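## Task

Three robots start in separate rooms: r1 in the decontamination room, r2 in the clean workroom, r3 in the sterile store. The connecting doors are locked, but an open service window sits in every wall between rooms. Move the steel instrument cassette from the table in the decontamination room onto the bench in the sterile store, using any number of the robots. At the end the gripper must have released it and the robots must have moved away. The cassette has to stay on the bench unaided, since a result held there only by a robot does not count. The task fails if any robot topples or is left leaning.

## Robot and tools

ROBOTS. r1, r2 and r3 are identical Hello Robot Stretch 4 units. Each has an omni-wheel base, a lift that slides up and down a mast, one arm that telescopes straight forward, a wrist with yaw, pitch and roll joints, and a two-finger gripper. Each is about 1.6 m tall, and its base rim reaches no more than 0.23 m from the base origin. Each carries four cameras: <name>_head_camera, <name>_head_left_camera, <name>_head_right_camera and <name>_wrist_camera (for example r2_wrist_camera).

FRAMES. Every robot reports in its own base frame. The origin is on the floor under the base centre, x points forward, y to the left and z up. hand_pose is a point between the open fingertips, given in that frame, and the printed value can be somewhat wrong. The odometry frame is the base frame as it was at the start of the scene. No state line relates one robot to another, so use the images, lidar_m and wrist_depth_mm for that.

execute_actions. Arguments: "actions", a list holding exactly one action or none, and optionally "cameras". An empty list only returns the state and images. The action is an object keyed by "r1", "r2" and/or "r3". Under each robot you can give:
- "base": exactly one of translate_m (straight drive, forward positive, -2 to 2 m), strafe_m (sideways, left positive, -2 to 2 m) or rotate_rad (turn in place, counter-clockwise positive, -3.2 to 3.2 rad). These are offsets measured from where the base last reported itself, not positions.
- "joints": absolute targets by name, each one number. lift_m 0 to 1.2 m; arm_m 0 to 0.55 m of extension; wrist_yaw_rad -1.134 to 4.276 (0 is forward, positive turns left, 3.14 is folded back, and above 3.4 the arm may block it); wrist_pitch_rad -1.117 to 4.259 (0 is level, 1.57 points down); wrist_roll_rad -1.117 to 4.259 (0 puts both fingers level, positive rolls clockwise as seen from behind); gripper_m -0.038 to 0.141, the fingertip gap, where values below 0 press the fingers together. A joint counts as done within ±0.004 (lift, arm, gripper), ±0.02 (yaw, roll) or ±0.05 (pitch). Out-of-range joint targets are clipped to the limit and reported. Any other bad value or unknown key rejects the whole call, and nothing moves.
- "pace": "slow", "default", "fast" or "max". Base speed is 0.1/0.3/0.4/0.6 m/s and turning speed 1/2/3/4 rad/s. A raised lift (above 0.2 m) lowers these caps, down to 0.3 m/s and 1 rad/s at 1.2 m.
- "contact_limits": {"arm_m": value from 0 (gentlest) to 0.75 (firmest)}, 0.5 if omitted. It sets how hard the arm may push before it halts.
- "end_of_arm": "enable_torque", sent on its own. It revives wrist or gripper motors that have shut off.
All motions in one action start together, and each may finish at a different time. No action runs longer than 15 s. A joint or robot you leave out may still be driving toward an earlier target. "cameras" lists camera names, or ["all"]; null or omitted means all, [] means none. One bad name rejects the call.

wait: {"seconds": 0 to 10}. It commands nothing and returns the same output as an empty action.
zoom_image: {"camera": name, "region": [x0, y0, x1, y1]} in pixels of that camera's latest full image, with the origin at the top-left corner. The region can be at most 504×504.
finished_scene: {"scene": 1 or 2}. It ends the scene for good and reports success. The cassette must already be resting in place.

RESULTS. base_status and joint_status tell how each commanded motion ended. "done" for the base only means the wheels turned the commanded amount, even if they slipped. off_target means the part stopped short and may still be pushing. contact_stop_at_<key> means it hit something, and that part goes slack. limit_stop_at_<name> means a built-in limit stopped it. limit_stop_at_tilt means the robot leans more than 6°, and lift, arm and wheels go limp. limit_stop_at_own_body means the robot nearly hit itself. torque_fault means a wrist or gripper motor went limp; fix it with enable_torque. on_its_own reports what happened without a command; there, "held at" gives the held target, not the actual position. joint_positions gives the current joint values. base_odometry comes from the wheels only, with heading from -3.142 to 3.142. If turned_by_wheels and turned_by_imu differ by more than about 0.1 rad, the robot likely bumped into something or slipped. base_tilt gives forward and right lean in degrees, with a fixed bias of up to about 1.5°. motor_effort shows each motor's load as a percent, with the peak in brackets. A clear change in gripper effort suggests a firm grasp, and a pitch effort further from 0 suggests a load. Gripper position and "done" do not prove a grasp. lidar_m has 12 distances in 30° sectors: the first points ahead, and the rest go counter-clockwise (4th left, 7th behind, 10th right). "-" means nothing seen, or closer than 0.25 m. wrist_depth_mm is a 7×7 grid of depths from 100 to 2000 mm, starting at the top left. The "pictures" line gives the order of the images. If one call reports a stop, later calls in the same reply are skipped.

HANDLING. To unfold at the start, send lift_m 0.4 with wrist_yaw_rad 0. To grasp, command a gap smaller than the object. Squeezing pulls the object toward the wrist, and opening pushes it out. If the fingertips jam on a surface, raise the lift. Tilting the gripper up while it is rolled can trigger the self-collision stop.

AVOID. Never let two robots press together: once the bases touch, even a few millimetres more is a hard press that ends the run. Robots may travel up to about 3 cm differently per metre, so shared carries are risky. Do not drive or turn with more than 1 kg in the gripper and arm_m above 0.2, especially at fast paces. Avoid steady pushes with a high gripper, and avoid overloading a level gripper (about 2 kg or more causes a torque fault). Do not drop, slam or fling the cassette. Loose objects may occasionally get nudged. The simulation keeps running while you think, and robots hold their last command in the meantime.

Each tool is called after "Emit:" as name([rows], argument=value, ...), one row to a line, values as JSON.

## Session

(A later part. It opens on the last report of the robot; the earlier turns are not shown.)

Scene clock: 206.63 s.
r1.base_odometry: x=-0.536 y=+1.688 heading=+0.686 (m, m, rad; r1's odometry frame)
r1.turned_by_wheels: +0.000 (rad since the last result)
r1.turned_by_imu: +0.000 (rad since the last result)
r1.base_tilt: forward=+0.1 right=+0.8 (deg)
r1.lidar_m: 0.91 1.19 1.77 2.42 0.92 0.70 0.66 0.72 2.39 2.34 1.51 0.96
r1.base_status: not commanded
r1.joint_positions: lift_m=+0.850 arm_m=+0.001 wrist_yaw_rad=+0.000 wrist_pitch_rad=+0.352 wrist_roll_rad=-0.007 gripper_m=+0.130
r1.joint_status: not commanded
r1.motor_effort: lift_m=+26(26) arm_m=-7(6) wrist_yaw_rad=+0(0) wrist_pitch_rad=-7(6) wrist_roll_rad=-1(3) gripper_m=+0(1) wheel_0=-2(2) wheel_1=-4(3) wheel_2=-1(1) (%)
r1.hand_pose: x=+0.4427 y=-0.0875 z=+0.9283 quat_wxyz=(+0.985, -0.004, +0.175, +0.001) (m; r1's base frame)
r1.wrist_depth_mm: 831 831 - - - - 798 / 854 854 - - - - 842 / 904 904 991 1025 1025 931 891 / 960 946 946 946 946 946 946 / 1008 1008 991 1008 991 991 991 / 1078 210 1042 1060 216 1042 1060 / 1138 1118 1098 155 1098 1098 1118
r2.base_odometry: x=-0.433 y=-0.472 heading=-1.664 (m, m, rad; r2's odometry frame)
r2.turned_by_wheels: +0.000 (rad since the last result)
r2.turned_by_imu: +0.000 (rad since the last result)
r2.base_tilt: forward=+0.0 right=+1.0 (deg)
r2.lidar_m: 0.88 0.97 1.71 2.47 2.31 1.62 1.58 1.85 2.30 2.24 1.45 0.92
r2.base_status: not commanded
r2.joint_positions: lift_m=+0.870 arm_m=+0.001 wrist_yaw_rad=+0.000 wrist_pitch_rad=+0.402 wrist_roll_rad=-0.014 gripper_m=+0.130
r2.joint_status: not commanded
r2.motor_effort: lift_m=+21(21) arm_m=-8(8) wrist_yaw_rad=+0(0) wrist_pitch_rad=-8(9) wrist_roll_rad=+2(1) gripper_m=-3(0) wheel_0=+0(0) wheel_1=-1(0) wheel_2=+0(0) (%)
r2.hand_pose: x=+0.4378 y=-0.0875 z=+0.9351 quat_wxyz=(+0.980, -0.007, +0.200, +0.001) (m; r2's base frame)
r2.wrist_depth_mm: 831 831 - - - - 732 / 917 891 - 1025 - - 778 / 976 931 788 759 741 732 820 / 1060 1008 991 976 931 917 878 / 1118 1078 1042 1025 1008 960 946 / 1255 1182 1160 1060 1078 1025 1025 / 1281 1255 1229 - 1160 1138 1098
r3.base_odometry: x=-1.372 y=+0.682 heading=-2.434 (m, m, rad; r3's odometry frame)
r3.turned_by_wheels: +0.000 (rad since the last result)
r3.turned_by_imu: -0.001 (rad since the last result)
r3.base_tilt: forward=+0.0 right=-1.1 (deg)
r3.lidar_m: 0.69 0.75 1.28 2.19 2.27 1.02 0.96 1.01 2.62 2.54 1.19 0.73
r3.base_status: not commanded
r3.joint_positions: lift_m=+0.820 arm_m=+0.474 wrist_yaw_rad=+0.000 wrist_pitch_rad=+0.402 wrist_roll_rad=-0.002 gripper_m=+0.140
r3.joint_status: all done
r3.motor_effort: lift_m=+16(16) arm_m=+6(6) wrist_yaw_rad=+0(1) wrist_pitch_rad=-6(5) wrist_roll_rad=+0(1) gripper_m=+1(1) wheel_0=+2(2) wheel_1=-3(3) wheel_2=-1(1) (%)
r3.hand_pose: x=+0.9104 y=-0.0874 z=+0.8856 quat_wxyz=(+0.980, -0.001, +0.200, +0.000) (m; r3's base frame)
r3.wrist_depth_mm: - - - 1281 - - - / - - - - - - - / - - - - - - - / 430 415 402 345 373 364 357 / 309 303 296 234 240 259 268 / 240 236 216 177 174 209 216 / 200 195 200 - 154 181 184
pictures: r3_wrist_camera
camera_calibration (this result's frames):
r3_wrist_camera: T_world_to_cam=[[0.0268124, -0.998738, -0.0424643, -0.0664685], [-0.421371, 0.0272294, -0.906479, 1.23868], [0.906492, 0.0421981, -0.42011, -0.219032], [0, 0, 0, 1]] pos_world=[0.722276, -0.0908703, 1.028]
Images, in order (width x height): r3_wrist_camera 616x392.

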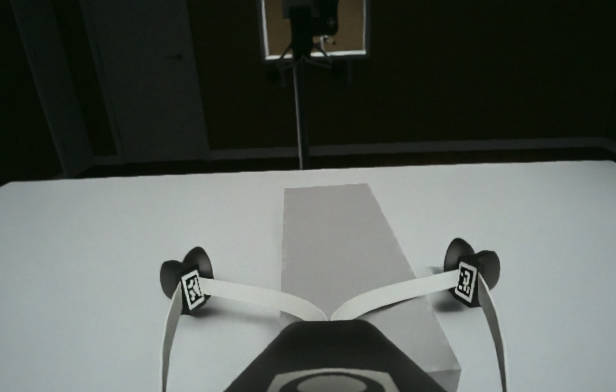

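Emit:
execute_actions([
  {"r3":{"base":{"strafe_m":-0.012},"joints":{"lift_m":0.816,"gripper_m":0.02}}},
], cameras=[])

Emit:
execute_actions([
  {"r3":{"joints":{"lift_m":0.88}}},
], cameras=[])

Emit:
execute_actions([
  {"r3":{"base":{"translate_m":-0.3},"joints":{"arm_m":0}}},
], cameras=[])

Emit:
execute_actions([
  {"r3":{"base":{"rotate_rad":3.14}}},
], cameras=["r3_wrist_camera","r3_head_camera"])

Scene clock: 215.77 s.
r1.base_odometry: x=-0.536 y=+1.688 heading=+0.686 (m, m, rad; r1's odometry frame)
r1.turned_by_wheels: +0.000 (rad since the last result)
r1.turned_by_imu: +0.000 (rad since the last result)
r1.base_tilt: forward=+0.0 right=+0.7 (deg)
r1.lidar_m: 0.93 1.20 1.73 2.39 0.95 0.72 0.68 0.75 2.39 2.32 1.52 0.94
r1.base_status: not commanded
r1.joint_positions: lift_m=+0.850 arm_m=+0.001 wrist_yaw_rad=+0.000 wrist_pitch_rad=+0.352 wrist_roll_rad=-0.007 gripper_m=+0.130
r1.joint_status: not commanded
r1.motor_effort: lift_m=+26(26) arm_m=-6(6) wrist_yaw_rad=+0(0) wrist_pitch_rad=-7(6) wrist_roll_rad=-2(2) gripper_m=-2(1) wheel_0=-2(2) wheel_1=-3(3) wheel_2=+0(0) (%)
r1.hand_pose: x=+0.4427 y=-0.0875 z=+0.9283 quat_wxyz=(+0.985, -0.004, +0.175, +0.001) (m; r1's base frame)
r1.wrist_depth_mm: 831 831 - - - - 809 / 854 854 - - - - 854 / 904 904 1008 1008 1042 917 904 / 946 946 960 946 946 931 946 / 1008 1008 991 991 991 976 991 / 1078 210 1060 1060 216 1042 1060 / 1118 1118 1098 156 1098 1118 1098
r2.base_odometry: x=-0.433 y=-0.472 heading=-1.664 (m, m, rad; r2's odometry frame)
r2.turned_by_wheels: +0.000 (rad since the last result)
r2.turned_by_imu: -0.002 (rad since the last result)
r2.base_tilt: forward=+0.1 right=+1.0 (deg)
r2.lidar_m: 0.89 0.96 1.71 2.47 2.32 1.62 1.60 1.87 2.29 2.25 1.45 0.91
r2.base_status: not commanded
r2.joint_positions: lift_m=+0.870 arm_m=+0.001 wrist_yaw_rad=+0.000 wrist_pitch_rad=+0.402 wrist_roll_rad=-0.014 gripper_m=+0.130
r2.joint_status: not commanded
r2.motor_effort: lift_m=+21(21) arm_m=-8(8) wrist_yaw_rad=+0(0) wrist_pitch_rad=-8(8) wrist_roll_rad=+0(1) gripper_m=-1(1) wheel_0=+0(0) wheel_1=-1(1) wheel_2=+0(0) (%)
r2.hand_pose: x=+0.4378 y=-0.0875 z=+0.9351 quat_wxyz=(+0.980, -0.007, +0.200, +0.001) (m; r2's base frame)
r2.wrist_depth_mm: 854 820 - - - - 741 / 891 878 - 1098 - - 778 / 976 931 788 759 741 723 820 / 1060 1025 991 960 931 904 891 / 1160 1078 1060 1042 991 960 946 / 1281 1182 1138 1060 1060 1025 1008 / 1281 1255 1229 - 1160 1138 1098
r3.base_odometry: x=-1.379 y=+0.691 heading=-2.434 (m, m, rad; r3's odometry frame)
r3.turned_by_wheels: +0.000 (rad since the last result)
r3.turned_by_imu: -0.002 (rad since the last result)
r3.base_tilt: forward=+0.1 right=-1.1 (deg)
r3.lidar_m: 0.70 0.75 1.24 2.19 2.30 1.01 0.96 1.01 2.61 2.52 1.19 0.73
r3.base_status: done
r3.joint_positions: lift_m=+0.816 arm_m=+0.474 wrist_yaw_rad=+0.001 wrist_pitch_rad=+0.405 wrist_roll_rad=-0.003 gripper_m=+0.020
r3.joint_status: all done
r3.motor_effort: lift_m=+17(16) arm_m=+5(6) wrist_yaw_rad=+0(3) wrist_pitch_rad=-15(14) wrist_roll_rad=+1(1) gripper_m=-20(22) wheel_0=+4(12) wheel_1=-3(10) wheel_2=-1(1) (%)
r3.hand_pose: x=+0.9102 y=-0.0873 z=+0.8808 quat_wxyz=(+0.980, -0.001, +0.201, +0.001) (m; r3's base frame)
r3.wrist_depth_mm: - - - - - - - / - - - - - - - / - - - - - - - / 415 397 387 296 357 349 340 / 297 290 285 219 215 265 257 / 231 228 192 174 178 180 206 / 191 187 186 - 148 178 178
pictures: none
No camera images: the call's "cameras" was empty. Leave "cameras" out to get every camera's image.

Scene clock: 216.97 s.
r1.base_odometry: x=-0.536 y=+1.688 heading=+0.686 (m, m, rad; r1's odometry frame)
r1.turned_by_wheels: +0.000 (rad since the last result)
r1.turned_by_imu: +0.000 (rad since the last result)
r1.base_tilt: forward=+0.1 right=+0.6 (deg)
r1.lidar_m: 0.92 1.20 1.78 2.40 0.95 0.69 0.66 0.72 2.39 2.33 1.51 0.96
r1.base_status: not commanded
r1.joint_positions: lift_m=+0.850 arm_m=+0.001 wrist_yaw_rad=+0.000 wrist_pitch_rad=+0.352 wrist_roll_rad=-0.007 gripper_m=+0.130
r1.joint_status: not commanded
r1.motor_effort: lift_m=+26(26) arm_m=-6(6) wrist_yaw_rad=-1(0) wrist_pitch_rad=-7(6) wrist_roll_rad=-2(2) gripper_m=+1(0) wheel_0=-2(2) wheel_1=-3(3) wheel_2=+0(0) (%)
r1.hand_pose: x=+0.4427 y=-0.0875 z=+0.9283 quat_wxyz=(+0.985, -0.004, +0.175, +0.001) (m; r1's base frame)
r1.wrist_depth_mm: 820 820 - - - - 798 / 842 866 - - - - 842 / 904 904 1008 1008 1025 931 891 / 960 960 946 946 946 946 931 / 1008 1008 1008 991 976 991 991 / 1060 210 1042 1060 217 1025 1060 / 1118 1118 1098 156 1098 1118 1118
r2.base_odometry: x=-0.433 y=-0.472 heading=-1.664 (m, m, rad; r2's odometry frame)
r2.turned_by_wheels: +0.000 (rad since the last result)
r2.turned_by_imu: +0.000 (rad since the last result)
r2.base_tilt: forward=+0.1 right=+0.9 (deg)
r2.lidar_m: 0.89 0.98 1.70 2.48 2.30 1.63 1.61 1.83 2.30 2.26 1.45 0.91
r2.base_status: not commanded
r2.joint_positions: lift_m=+0.870 arm_m=+0.001 wrist_yaw_rad=+0.000 wrist_pitch_rad=+0.402 wrist_roll_rad=-0.014 gripper_m=+0.130
r2.joint_status: not commanded
r2.motor_effort: lift_m=+21(21) arm_m=-8(8) wrist_yaw_rad=+0(0) wrist_pitch_rad=-8(6) wrist_roll_rad=+2(2) gripper_m=+0(2) wheel_0=+0(1) wheel_1=-1(1) wheel_2=+0(0) (%)
r2.hand_pose: x=+0.4378 y=-0.0875 z=+0.9351 quat_wxyz=(+0.980, -0.007, +0.200, +0.001) (m; r2's base frame)
r2.wrist_depth_mm: 854 831 - - - - 732 / 904 878 - 1078 - - 778 / 960 946 778 759 741 723 820 / 1060 1025 991 960 917 917 878 / 1138 1098 1042 1025 991 946 946 / 1229 1205 1160 1078 1060 1025 1025 / 1336 1255 1229 - 1182 1138 1098
r3.base_odometry: x=-1.379 y=+0.691 heading=-2.434 (m, m, rad; r3's odometry frame)
r3.turned_by_wheels: +0.000 (rad since the last result)
r3.turned_by_imu: +0.000 (rad since the last result)
r3.base_tilt: forward=+0.0 right=-1.1 (deg)
r3.lidar_m: 0.68 0.75 1.27 2.19 2.30 1.01 0.96 0.99 2.62 2.52 1.17 0.74
r3.base_status: not commanded
r3.joint_positions: lift_m=+0.880 arm_m=+0.474 wrist_yaw_rad=+0.001 wrist_pitch_rad=+0.405 wrist_roll_rad=-0.003 gripper_m=+0.020
r3.joint_status: all done
r3.motor_effort: lift_m=+25(27) arm_m=+5(5) wrist_yaw_rad=-1(1) wrist_pitch_rad=-15(16) wrist_roll_rad=+1(1) gripper_m=-20(23) wheel_0=+4(4) wheel_1=-3(2) wheel_2=-1(1) (%)
r3.hand_pose: x=+0.9101 y=-0.0873 z=+0.9440 quat_wxyz=(+0.980, -0.001, +0.201, +0.001) (m; r3's base frame)
r3.wrist_depth_mm: - - - 1255 - - - / - - - - - - - / - - - - - - - / - - - 294 - - - / 421 410 402 219 216 373 364 / 327 324 192 174 178 180 291 / 271 265 262 - 148 252 251
pictures: none
No camera images: the call's "cameras" was empty. Leave "cameras" out to get every camera's image.

Scene clock: 219.43 s.
r1.base_odometry: x=-0.536 y=+1.688 heading=+0.686 (m, m, rad; r1's odometry frame)
r1.turned_by_wheels: +0.000 (rad since the last result)
r1.turned_by_imu: +0.000 (rad since the last result)
r1.base_tilt: forward=+0.1 right=+0.6 (deg)
r1.lidar_m: 0.91 1.22 1.75 2.38 0.94 0.70 0.68 0.73 2.40 2.31 1.51 0.95
r1.base_status: not commanded
r1.joint_positions: lift_m=+0.850 arm_m=+0.001 wrist_yaw_rad=+0.000 wrist_pitch_rad=+0.352 wrist_roll_rad=-0.007 gripper_m=+0.130
r1.joint_status: not commanded
r1.motor_effort: lift_m=+26(26) arm_m=-7(6) wrist_yaw_rad=+0(0) wrist_pitch_rad=-6(6) wrist_roll_rad=-1(1) gripper_m=+1(0) wheel_0=-2(2) wheel_1=-3(4) wheel_2=+0(1) (%)
r1.hand_pose: x=+0.4427 y=-0.0875 z=+0.9283 quat_wxyz=(+0.985, -0.004, +0.175, +0.001) (m; r1's base frame)
r1.wrist_depth_mm: 831 831 - - - - 798 / 854 866 - - - - 842 / 904 904 991 1008 1025 931 891 / 960 946 946 946 946 946 931 / 991 991 991 991 976 976 1008 / 1078 209 1042 1042 217 1042 1060 / 1118 1118 1098 156 1098 1078 1098
r2.base_odometry: x=-0.433 y=-0.472 heading=-1.664 (m, m, rad; r2's odometry frame)
r2.turned_by_wheels: +0.000 (rad since the last result)
r2.turned_by_imu: -0.001 (rad since the last result)
r2.base_tilt: forward=+0.1 right=+0.9 (deg)
r2.lidar_m: 0.88 0.96 1.70 2.48 2.29 1.63 1.59 1.87 2.29 2.26 1.46 0.92
r2.base_status: not commanded
r2.joint_positions: lift_m=+0.870 arm_m=+0.001 wrist_yaw_rad=+0.000 wrist_pitch_rad=+0.402 wrist_roll_rad=-0.014 gripper_m=+0.130
r2.joint_status: not commanded
r2.motor_effort: lift_m=+21(21) arm_m=-8(8) wrist_yaw_rad=-1(0) wrist_pitch_rad=-7(8) wrist_roll_rad=+1(0) gripper_m=-2(2) wheel_0=+0(0) wheel_1=-1(1) wheel_2=+0(0) (%)
r2.hand_pose: x=+0.4378 y=-0.0875 z=+0.9351 quat_wxyz=(+0.980, -0.007, +0.200, +0.001) (m; r2's base frame)
r2.wrist_depth_mm: 842 831 - - - - 741 / 904 878 - - - - 778 / 976 946 778 759 741 723 820 / 1060 1025 991 946 931 904 891 / 1138 1098 1060 1042 1008 960 931 / 1281 1205 1160 1098 1060 1042 1008 / 1281 1255 1229 - 1182 1138 1098
r3.base_odometry: x=-1.151 y=+0.886 heading=-2.434 (m, m, rad; r3's odometry frame)
r3.turned_by_wheels: -0.001 (rad since the last result)
r3.turned_by_imu: -0.001 (rad since the last result)
r3.base_tilt: forward=+0.0 right=-1.2 (deg)
r3.lidar_m: 0.51 1.08 1.63 2.21 2.27 0.68 0.67 0.71 1.02 2.52 1.59 1.03
r3.base_status: done
r3.joint_positions: lift_m=+0.880 arm_m=+0.001 wrist_yaw_rad=+0.000 wrist_pitch_rad=+0.406 wrist_roll_rad=-0.003 gripper_m=+0.020
r3.joint_status: all done
r3.motor_effort: lift_m=+25(25) arm_m=-6(6) wrist_yaw_rad=+2(1) wrist_pitch_rad=-16(17) wrist_roll_rad=+1(1) gripper_m=-21(21) wheel_0=-3(6) wheel_1=-2(7) wheel_2=-2(11) (%)
r3.hand_pose: x=+0.4369 y=-0.0875 z=+0.9439 quat_wxyz=(+0.979, -0.001, +0.201, +0.000) (m; r3's base frame)
r3.wrist_depth_mm: 866 891 - - - 831 831 / 917 946 - - - 891 878 / 1008 960 960 904 866 931 917 / 1078 1078 1042 296 1008 1008 991 / 1160 1138 1118 219 216 1078 1078 / 1255 1229 191 174 178 180 1182 / 1336 1308 1308 - 148 1255 1229
pictures: none
No camera images: the call's "cameras" was empty. Leave "cameras" out to get every camera's image.

Scene clock: 222.30 s.
r1.base_odometry: x=-0.536 y=+1.688 heading=+0.686 (m, m, rad; r1's odometry frame)
r1.turned_by_wheels: +0.000 (rad since the last result)
r1.turned_by_imu: +0.000 (rad since the last result)
r1.base_tilt: forward=+0.0 right=+0.5 (deg)
r1.lidar_m: 0.93 1.20 1.77 2.39 0.93 0.69 0.67 0.74 2.39 2.33 1.51 0.92
r1.base_status: not commanded
r1.joint_positions: lift_m=+0.850 arm_m=+0.001 wrist_yaw_rad=+0.000 wrist_pitch_rad=+0.352 wrist_roll_rad=-0.007 gripper_m=+0.130
r1.joint_status: not commanded
r1.motor_effort: lift_m=+26(26) arm_m=-6(7) wrist_yaw_rad=+0(0) wrist_pitch_rad=-7(6) wrist_roll_rad=-3(3) gripper_m=-3(2) wheel_0=-2(2) wheel_1=-3(3) wheel_2=-1(0) (%)
r1.hand_pose: x=+0.4427 y=-0.0875 z=+0.9283 quat_wxyz=(+0.985, -0.004, +0.175, +0.001) (m; r1's base frame)
r1.wrist_depth_mm: 820 831 - - - - 798 / 854 866 - - - - 854 / 904 904 991 1025 1025 931 891 / 946 946 931 946 946 931 931 / 991 991 991 991 991 991 991 / 1078 211 1042 1078 217 1042 1042 / 1138 1118 1118 156 1098 1078 1118
r2.base_odometry: x=-0.433 y=-0.472 heading=-1.664 (m, m, rad; r2's odometry frame)
r2.turned_by_wheels: +0.000 (rad since the last result)
r2.turned_by_imu: -0.001 (rad since the last result)
r2.base_tilt: forward=+0.1 right=+0.9 (deg)
r2.lidar_m: 0.89 0.97 1.70 2.48 2.29 1.64 1.60 1.87 2.30 2.24 1.45 0.91
r2.base_status: not commanded
r2.joint_positions: lift_m=+0.870 arm_m=+0.001 wrist_yaw_rad=+0.000 wrist_pitch_rad=+0.402 wrist_roll_rad=-0.014 gripper_m=+0.130
r2.joint_status: not commanded
r2.motor_effort: lift_m=+21(21) arm_m=-8(8) wrist_yaw_rad=+0(0) wrist_pitch_rad=-5(6) wrist_roll_rad=+1(1) gripper_m=+0(1) wheel_0=+0(0) wheel_1=-1(1) wheel_2=+0(0) (%)
r2.hand_pose: x=+0.4378 y=-0.0875 z=+0.9351 quat_wxyz=(+0.980, -0.007, +0.200, +0.001) (m; r2's base frame)
r2.wrist_depth_mm: 854 831 - - - - 741 / 917 891 - - - - 778 / 976 931 788 768 750 715 820 / 1060 1025 991 960 931 891 878 / 1160 1078 1060 1025 1008 960 960 / 1229 1205 1160 1078 1078 1025 1025 / 1308 1255 1255 - 1182 1138 1118
r3.base_odometry: x=-1.151 y=+0.886 heading=+0.705 (m, m, rad; r3's odometry frame)
r3.turned_by_wheels: +3.139 (rad since the last result)
r3.turned_by_imu: +3.133 (rad since the last result)
r3.base_tilt: forward=+0.0 right=-1.1 (deg)
r3.lidar_m: 0.50 0.70 0.99 2.54 1.60 1.06 1.01 1.07 1.67 2.19 2.25 0.68
r3.base_status: done
r3.joint_positions: lift_m=+0.880 arm_m=+0.001 wrist_yaw_rad=+0.000 wrist_pitch_rad=+0.405 wrist_roll_rad=-0.003 gripper_m=+0.020
r3.joint_status: not commanded
r3.motor_effort: lift_m=+23(25) arm_m=-6(6) wrist_yaw_rad=-2(3) wrist_pitch_rad=-16(16) wrist_roll_rad=+1(1) gripper_m=-23(21) wheel_0=-5(11) wheel_1=-2(10) wheel_2=-3(9) (%)
r3.hand_pose: x=+0.4370 y=-0.0873 z=+0.9441 quat_wxyz=(+0.980, -0.001, +0.201, +0.000) (m; r3's base frame)
r3.wrist_depth_mm: 1336 1308 1308 1255 1255 1255 1229 / 1430 1397 1366 1366 1308 1308 1308 / 1464 1499 1430 1205 1138 1098 1397 / 854 831 809 296 759 732 715 / 621 609 597 219 216 554 539 / 1499 615 191 174 178 180 1366 / 1366 1308 1308 - 148 1255 946
pictures: r3_head_camera, r3_wrist_camera
camera_calibration (this result's frames):
r3_wrist_camera: T_world_to_cam=[[0.0270094, -0.998745, -0.0421776, -0.0516022], [-0.424542, 0.0267382, -0.905013, 1.09218], [0.905005, 0.04235, -0.423287, 0.238304], [0, 0, 0, 1]] pos_world=[0.249404, -0.0908324, 1.08713]
Images, in order (width x height): r3_head_camera 420x560, r3_wrist_camera 616x392.

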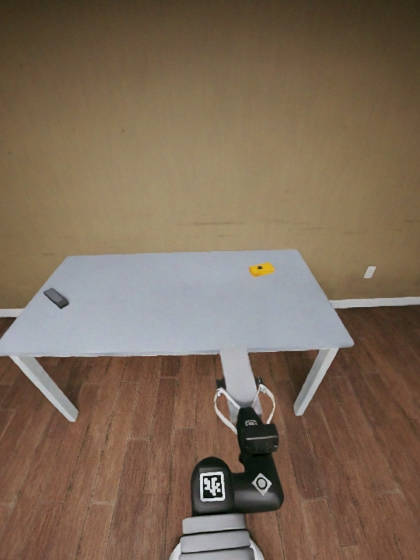

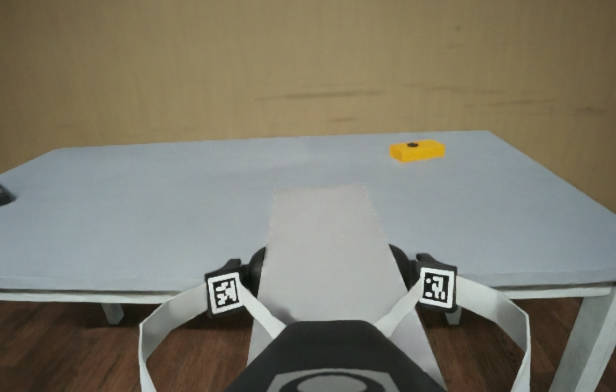

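Emit:
execute_actions([
  {"r3":{"joints":{"arm_m":0.45,"lift_m":0.74}}},
], cameras=[])

Scene clock: 229.00 s.
r1.base_odometry: x=-0.536 y=+1.688 heading=+0.686 (m, m, rad; r1's odometry frame)
r1.turned_by_wheels: +0.000 (rad since the last result)
r1.turned_by_imu: +0.000 (rad since the last result)
r1.base_tilt: forward=+0.0 right=+0.5 (deg)
r1.lidar_m: 0.91 1.20 1.77 2.39 0.92 0.68 0.64 0.74 2.40 2.32 1.52 0.95
r1.base_status: not commanded
r1.joint_positions: lift_m=+0.850 arm_m=+0.001 wrist_yaw_rad=+0.000 wrist_pitch_rad=+0.352 wrist_roll_rad=-0.007 gripper_m=+0.130
r1.joint_status: not commanded
r1.motor_effort: lift_m=+26(26) arm_m=-6(6) wrist_yaw_rad=+0(1) wrist_pitch_rad=-6(7) wrist_roll_rad=+0(0) gripper_m=-2(3) wheel_0=-2(2) wheel_1=-3(3) wheel_2=+0(0) (%)
r1.hand_pose: x=+0.4427 y=-0.0875 z=+0.9283 quat_wxyz=(+0.985, -0.004, +0.175, +0.001) (m; r1's base frame)
r1.wrist_depth_mm: 820 820 - - - - 820 / 866 854 - - - - 842 / 904 904 1008 1008 1025 931 891 / 946 946 960 946 931 931 931 / 1008 1008 1008 991 991 1008 976 / 1098 210 1025 1060 217 1042 1060 / 1118 1138 1098 156 1118 1098 1098
r2.base_odometry: x=-0.433 y=-0.472 heading=-1.664 (m, m, rad; r2's odometry frame)
r2.turned_by_wheels: +0.000 (rad since the last result)
r2.turned_by_imu: -0.002 (rad since the last result)
r2.base_tilt: forward=+0.0 right=+1.0 (deg)
r2.lidar_m: 0.88 0.97 1.70 2.47 2.29 1.61 1.61 1.86 2.30 2.25 1.45 0.92
r2.base_status: not commanded
r2.joint_positions: lift_m=+0.870 arm_m=+0.001 wrist_yaw_rad=+0.000 wrist_pitch_rad=+0.402 wrist_roll_rad=-0.014 gripper_m=+0.130
r2.joint_status: not commanded
r2.motor_effort: lift_m=+21(21) arm_m=-8(8) wrist_yaw_rad=+0(0) wrist_pitch_rad=-8(8) wrist_roll_rad=+1(2) gripper_m=-1(2) wheel_0=+0(0) wheel_1=-1(1) wheel_2=+0(0) (%)
r2.hand_pose: x=+0.4378 y=-0.0875 z=+0.9351 quat_wxyz=(+0.980, -0.007, +0.200, +0.001) (m; r2's base frame)
r2.wrist_depth_mm: 842 831 - - - - 732 / 917 866 - - - - 778 / 960 960 788 768 741 723 809 / 1060 1025 991 976 931 904 891 / 1138 1098 1060 1025 1008 960 946 / 1281 1182 1182 1098 1060 1025 1008 / 1308 1255 1229 - 1160 1138 1098
r3.base_odometry: x=-1.151 y=+0.886 heading=+0.705 (m, m, rad; r3's odometry frame)
r3.turned_by_wheels: +0.000 (rad since the last result)
r3.turned_by_imu: -0.002 (rad since the last result)
r3.base_tilt: forward=+0.1 right=-1.1 (deg)
r3.lidar_m: 0.63 0.70 0.99 2.53 1.60 1.06 1.01 1.05 1.67 2.19 2.24 0.68
r3.base_status: not commanded
r3.joint_positions: lift_m=+0.740 arm_m=+0.449 wrist_yaw_rad=+0.000 wrist_pitch_rad=+0.405 wrist_roll_rad=-0.003 gripper_m=+0.020
r3.joint_status: all done
r3.motor_effort: lift_m=+18(23) arm_m=+6(7) wrist_yaw_rad=+1(1) wrist_pitch_rad=-16(17) wrist_roll_rad=+1(1) gripper_m=-21(20) wheel_0=-5(5) wheel_1=-2(2) wheel_2=-2(2) (%)
r3.hand_pose: x=+0.8850 y=-0.0874 z=+0.8046 quat_wxyz=(+0.980, -0.001, +0.201, +0.000) (m; r3's base frame)
r3.wrist_depth_mm: 904 904 891 854 866 842 854 / 946 946 931 917 904 904 891 / 891 741 691 654 627 512 535 / 480 466 445 296 418 407 399 / 345 340 330 220 216 307 301 / 270 266 192 174 178 180 242 / 224 220 217 - 148 208 204
pictures: none
No camera images: the call's "cameras" was empty. Leave "cameras" out to get every camera's image.

Emit:
execute_actions([
  {"r3":{"joints":{"lift_m":0.713},"pace":"slow"}},
], cameras=[])

Emit:
execute_actions([
  {"r3":{"joints":{"gripper_m":0.13}}},
], cameras=[])

Emit:
execute_actions([
  {"r3":{"joints":{"arm_m":0,"lift_m":0.78}}},
], cameras=["r3_head_camera"])

Emit:
finished_scene(scene=1)

Scene clock: 243.47 s.
r1.base_odometry: x=-0.536 y=+1.688 heading=+0.686 (m, m, rad; r1's odometry frame)
r1.turned_by_wheels: +0.000 (rad since the last result)
r1.turned_by_imu: +0.000 (rad since the last result)
r1.base_tilt: forward=+0.1 right=+0.6 (deg)
r1.lidar_m: 0.91 1.19 1.73 2.38 0.92 0.67 0.67 0.76 2.39 2.33 1.52 0.94
r1.base_status: not commanded
r1.joint_positions: lift_m=+0.850 arm_m=+0.001 wrist_yaw_rad=+0.000 wrist_pitch_rad=+0.352 wrist_roll_rad=-0.007 gripper_m=+0.130
r1.joint_status: not commanded
r1.motor_effort: lift_m=+26(26) arm_m=-6(7) wrist_yaw_rad=+0(1) wrist_pitch_rad=-7(7) wrist_roll_rad=-2(2) gripper_m=+0(2) wheel_0=-2(2) wheel_1=-3(3) wheel_2=+0(0) (%)
r1.hand_pose: x=+0.4427 y=-0.0875 z=+0.9283 quat_wxyz=(+0.985, -0.004, +0.175, +0.001) (m; r1's base frame)
r1.wrist_depth_mm: 820 820 - - - - 809 / 866 866 - - - - 854 / 904 917 991 1042 1025 931 891 / 946 946 946 946 946 931 946 / 991 991 1008 991 991 1008 976 / 1078 209 1042 1060 217 1042 1042 / 1138 1138 1098 156 1098 1098 1098
r2.base_odometry: x=-0.433 y=-0.472 heading=-1.664 (m, m, rad; r2's odometry frame)
r2.turned_by_wheels: +0.000 (rad since the last result)
r2.turned_by_imu: -0.001 (rad since the last result)
r2.base_tilt: forward=+0.0 right=+1.0 (deg)
r2.lidar_m: 0.89 0.96 1.70 2.48 2.31 1.63 1.59 1.84 2.31 2.26 1.44 0.91
r2.base_status: not commanded
r2.joint_positions: lift_m=+0.870 arm_m=+0.001 wrist_yaw_rad=+0.000 wrist_pitch_rad=+0.402 wrist_roll_rad=-0.014 gripper_m=+0.130
r2.joint_status: not commanded
r2.motor_effort: lift_m=+21(21) arm_m=-8(8) wrist_yaw_rad=+0(1) wrist_pitch_rad=-9(7) wrist_roll_rad=-1(0) gripper_m=-1(1) wheel_0=+0(0) wheel_1=-1(1) wheel_2=+0(0) (%)
r2.hand_pose: x=+0.4378 y=-0.0875 z=+0.9351 quat_wxyz=(+0.980, -0.007, +0.200, +0.001) (m; r2's base frame)
r2.wrist_depth_mm: 854 831 - - - - 741 / 891 891 - - - - 778 / 976 960 788 759 750 723 809 / 1025 1025 1008 960 931 904 878 / 1138 1118 1060 1042 991 960 946 / 1255 1205 1160 1098 1078 1042 1042 / 1308 1255 1255 - 1160 1138 1118
r3.base_odometry: x=-1.151 y=+0.886 heading=+0.705 (m, m, rad; r3's odometry frame)
r3.turned_by_wheels: +0.000 (rad since the last result)
r3.turned_by_imu: -0.002 (rad since the last result)
r3.base_tilt: forward=+0.1 right=-1.2 (deg)
r3.lidar_m: 0.66 0.71 0.97 2.54 1.62 1.06 1.02 1.07 1.69 2.20 2.23 0.68
r3.base_status: not commanded
r3.joint_positions: lift_m=+0.713 arm_m=+0.449 wrist_yaw_rad=+0.000 wrist_pitch_rad=+0.405 wrist_roll_rad=-0.003 gripper_m=+0.020
r3.joint_status: all done
r3.motor_effort: lift_m=+17(19) arm_m=+6(6) wrist_yaw_rad=+0(2) wrist_pitch_rad=-14(16) wrist_roll_rad=+1(2) gripper_m=-20(21) wheel_0=-4(5) wheel_1=-2(2) wheel_2=-2(2) (%)
r3.hand_pose: x=+0.8851 y=-0.0874 z=+0.7778 quat_wxyz=(+0.980, -0.001, +0.201, +0.000) (m; r3's base frame)
r3.wrist_depth_mm: 891 891 866 866 854 842 820 / 946 946 931 917 904 891 866 / 676 621 591 564 535 462 473 / 410 397 382 294 355 347 340 / 294 290 282 219 216 263 257 / 230 228 192 174 178 180 206 / 191 186 185 - 148 177 177
pictures: none
No camera images: the call's "cameras" was empty. Leave "cameras" out to get every camera's image.

Scene clock: 245.47 s.
r1.base_odometry: x=-0.536 y=+1.688 heading=+0.686 (m, m, rad; r1's odometry frame)
r1.turned_by_wheels: +0.000 (rad since the last result)
r1.turned_by_imu: +0.000 (rad since the last result)
r1.base_tilt: forward=+0.0 right=+0.6 (deg)
r1.lidar_m: 0.90 1.20 1.75 2.40 0.94 0.68 0.68 0.73 2.38 2.32 1.52 0.94
r1.base_status: not commanded
r1.joint_positions: lift_m=+0.850 arm_m=+0.001 wrist_yaw_rad=+0.000 wrist_pitch_rad=+0.352 wrist_roll_rad=-0.007 gripper_m=+0.130
r1.joint_status: not commanded
r1.motor_effort: lift_m=+26(26) arm_m=-7(6) wrist_yaw_rad=-1(1) wrist_pitch_rad=-6(7) wrist_roll_rad=-1(4) gripper_m=-1(0) wheel_0=-2(2) wheel_1=-3(3) wheel_2=+0(0) (%)
r1.hand_pose: x=+0.4427 y=-0.0875 z=+0.9283 quat_wxyz=(+0.985, -0.004, +0.175, +0.001) (m; r1's base frame)
r1.wrist_depth_mm: 820 831 - - - - 809 / 878 866 - - - - 842 / 904 904 1008 1008 1025 917 878 / 960 946 931 946 931 931 931 / 1008 1008 991 991 991 991 976 / 1060 209 1025 1060 216 1060 1042 / 1118 1118 1118 156 1098 1098 1098
r2.base_odometry: x=-0.433 y=-0.472 heading=-1.664 (m, m, rad; r2's odometry frame)
r2.turned_by_wheels: +0.000 (rad since the last result)
r2.turned_by_imu: -0.001 (rad since the last result)
r2.base_tilt: forward=+0.0 right=+1.0 (deg)
r2.lidar_m: 0.90 0.97 1.70 2.47 2.29 1.62 1.60 1.85 2.29 2.26 1.45 0.91
r2.base_status: not commanded
r2.joint_positions: lift_m=+0.870 arm_m=+0.001 wrist_yaw_rad=+0.000 wrist_pitch_rad=+0.402 wrist_roll_rad=-0.014 gripper_m=+0.130
r2.joint_status: not commanded
r2.motor_effort: lift_m=+21(21) arm_m=-8(8) wrist_yaw_rad=+0(0) wrist_pitch_rad=-7(6) wrist_roll_rad=+1(2) gripper_m=-1(2) wheel_0=+0(0) wheel_1=-1(1) wheel_2=+0(0) (%)
r2.hand_pose: x=+0.4378 y=-0.0875 z=+0.9351 quat_wxyz=(+0.980, -0.007, +0.200, +0.001) (m; r2's base frame)
r2.wrist_depth_mm: 854 831 - - - - 741 / 891 891 - - - - 778 / 960 917 778 759 741 723 809 / 1042 1025 991 960 931 891 878 / 1138 1078 1060 1042 1008 960 960 / 1229 1205 1160 1060 1078 1008 1008 / 1281 1255 1229 - 1138 1160 1098
r3.base_odometry: x=-1.151 y=+0.886 heading=+0.705 (m, m, rad; r3's odometry frame)
r3.turned_by_wheels: +0.000 (rad since the last result)
r3.turned_by_imu: -0.001 (rad since the last result)
r3.base_tilt: forward=+0.1 right=-1.1 (deg)
r3.lidar_m: 0.67 0.71 0.98 2.54 1.59 1.05 1.02 1.07 1.68 2.19 2.24 0.68
r3.base_status: not commanded
r3.joint_positions: lift_m=+0.713 arm_m=+0.449 wrist_yaw_rad=+0.000 wrist_pitch_rad=+0.399 wrist_roll_rad=-0.003 gripper_m=+0.130
r3.joint_status: all done
r3.motor_effort: lift_m=+17(17) arm_m=+6(6) wrist_yaw_rad=+2(2) wrist_pitch_rad=+1(15) wrist_roll_rad=+1(1) gripper_m=+0(19) wheel_0=-4(4) wheel_1=-2(2) wheel_2=-2(2) (%)
r3.hand_pose: x=+0.8857 y=-0.0875 z=+0.7793 quat_wxyz=(+0.980, -0.001, +0.198, +0.000) (m; r3's base frame)
r3.wrist_depth_mm: 891 891 878 866 866 854 831 / 960 946 931 917 904 904 891 / 707 661 621 585 559 477 477 / 424 410 394 307 368 359 351 / 303 297 290 226 251 255 264 / 236 233 207 173 176 205 211 / 195 190 189 - 156 180 181
pictures: none
No camera images: the call's "cameras" was empty. Leave "cameras" out to get every camera's image.

Scene clock: 247.87 s.
r1.base_odometry: x=-0.536 y=+1.688 heading=+0.686 (m, m, rad; r1's odometry frame)
r1.turned_by_wheels: +0.000 (rad since the last result)
r1.turned_by_imu: +0.000 (rad since the last result)
r1.base_tilt: forward=+0.0 right=+0.5 (deg)
r1.lidar_m: 0.92 1.20 1.74 2.39 0.95 0.70 0.67 0.73 2.38 2.32 1.52 0.94
r1.base_status: not commanded
r1.joint_positions: lift_m=+0.850 arm_m=+0.001 wrist_yaw_rad=+0.000 wrist_pitch_rad=+0.352 wrist_roll_rad=-0.007 gripper_m=+0.130
r1.joint_status: not commanded
r1.motor_effort: lift_m=+26(26) arm_m=-6(7) wrist_yaw_rad=+0(0) wrist_pitch_rad=-6(6) wrist_roll_rad=+1(2) gripper_m=-2(1) wheel_0=-2(2) wheel_1=-3(3) wheel_2=+0(1) (%)
r1.hand_pose: x=+0.4427 y=-0.0875 z=+0.9283 quat_wxyz=(+0.985, -0.004, +0.175, +0.001) (m; r1's base frame)
r1.wrist_depth_mm: 820 831 - - - - 798 / 866 866 - - - - 842 / 904 904 991 1008 1008 931 891 / 960 946 960 960 946 946 946 / 1008 1008 1008 1008 1008 1008 991 / 1078 210 1078 1060 217 1042 1060 / 1118 1118 1138 156 1118 1098 1098
r2.base_odometry: x=-0.433 y=-0.472 heading=-1.664 (m, m, rad; r2's odometry frame)
r2.turned_by_wheels: +0.000 (rad since the last result)
r2.turned_by_imu: -0.001 (rad since the last result)
r2.base_tilt: forward=+0.1 right=+0.9 (deg)
r2.lidar_m: 0.89 0.96 1.72 2.47 2.29 1.63 1.58 1.85 2.30 2.25 1.44 0.92
r2.base_status: not commanded
r2.joint_positions: lift_m=+0.870 arm_m=+0.001 wrist_yaw_rad=+0.000 wrist_pitch_rad=+0.402 wrist_roll_rad=-0.014 gripper_m=+0.130
r2.joint_status: not commanded
r2.motor_effort: lift_m=+21(21) arm_m=-8(8) wrist_yaw_rad=+1(0) wrist_pitch_rad=-4(9) wrist_roll_rad=+1(2) gripper_m=-2(2) wheel_0=+0(0) wheel_1=-1(1) wheel_2=+0(0) (%)
r2.hand_pose: x=+0.4378 y=-0.0875 z=+0.9351 quat_wxyz=(+0.980, -0.007, +0.200, +0.001) (m; r2's base frame)
r2.wrist_depth_mm: 842 831 - - - - 732 / 904 878 - - - - 778 / 976 960 788 768 741 723 809 / 1060 1025 991 960 946 904 878 / 1138 1098 1042 1042 1008 946 946 / 1255 1205 1138 1078 1078 1025 1025 / 1308 1255 1229 - 1138 1138 1118
r3.base_odometry: x=-1.151 y=+0.886 heading=+0.705 (m, m, rad; r3's odometry frame)
r3.turned_by_wheels: +0.000 (rad since the last result)
r3.turned_by_imu: -0.001 (rad since the last result)
r3.base_tilt: forward=+0.0 right=-1.1 (deg)
r3.lidar_m: 0.65 0.71 0.98 2.55 1.60 1.07 1.02 1.07 1.67 2.20 2.24 0.69
r3.base_status: not commanded
r3.joint_positions: lift_m=+0.780 arm_m=+0.001 wrist_yaw_rad=+0.000 wrist_pitch_rad=+0.402 wrist_roll_rad=-0.003 gripper_m=+0.130
r3.joint_status: all done
r3.motor_effort: lift_m=+24(25) arm_m=-6(7) wrist_yaw_rad=+1(1) wrist_pitch_rad=-8(7) wrist_roll_rad=+1(1) gripper_m=+1(0) wheel_0=-5(5) wheel_1=-2(2) wheel_2=-3(2) (%)
r3.hand_pose: x=+0.4374 y=-0.0874 z=+0.8450 quat_wxyz=(+0.980, -0.001, +0.200, +0.000) (m; r3's base frame)
r3.wrist_depth_mm: 1308 1308 1308 1281 1281 1255 1229 / 1430 1397 1366 1366 1336 1336 1308 / 1008 946 878 831 798 768 741 / 603 585 564 549 530 512 500 / 574 564 544 549 539 517 1499 / 1499 1464 1336 1366 1336 1281 1336 / 1229 1229 1229 - 1182 1160 1078
pictures: r3_head_camera
Images, in order (width x height): r3_head_camera 420x560.

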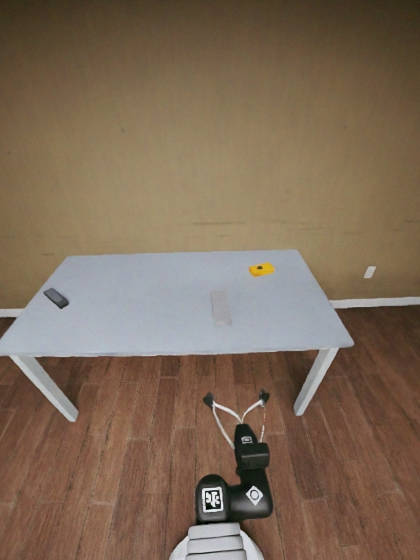

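The scene is finished: the task was done.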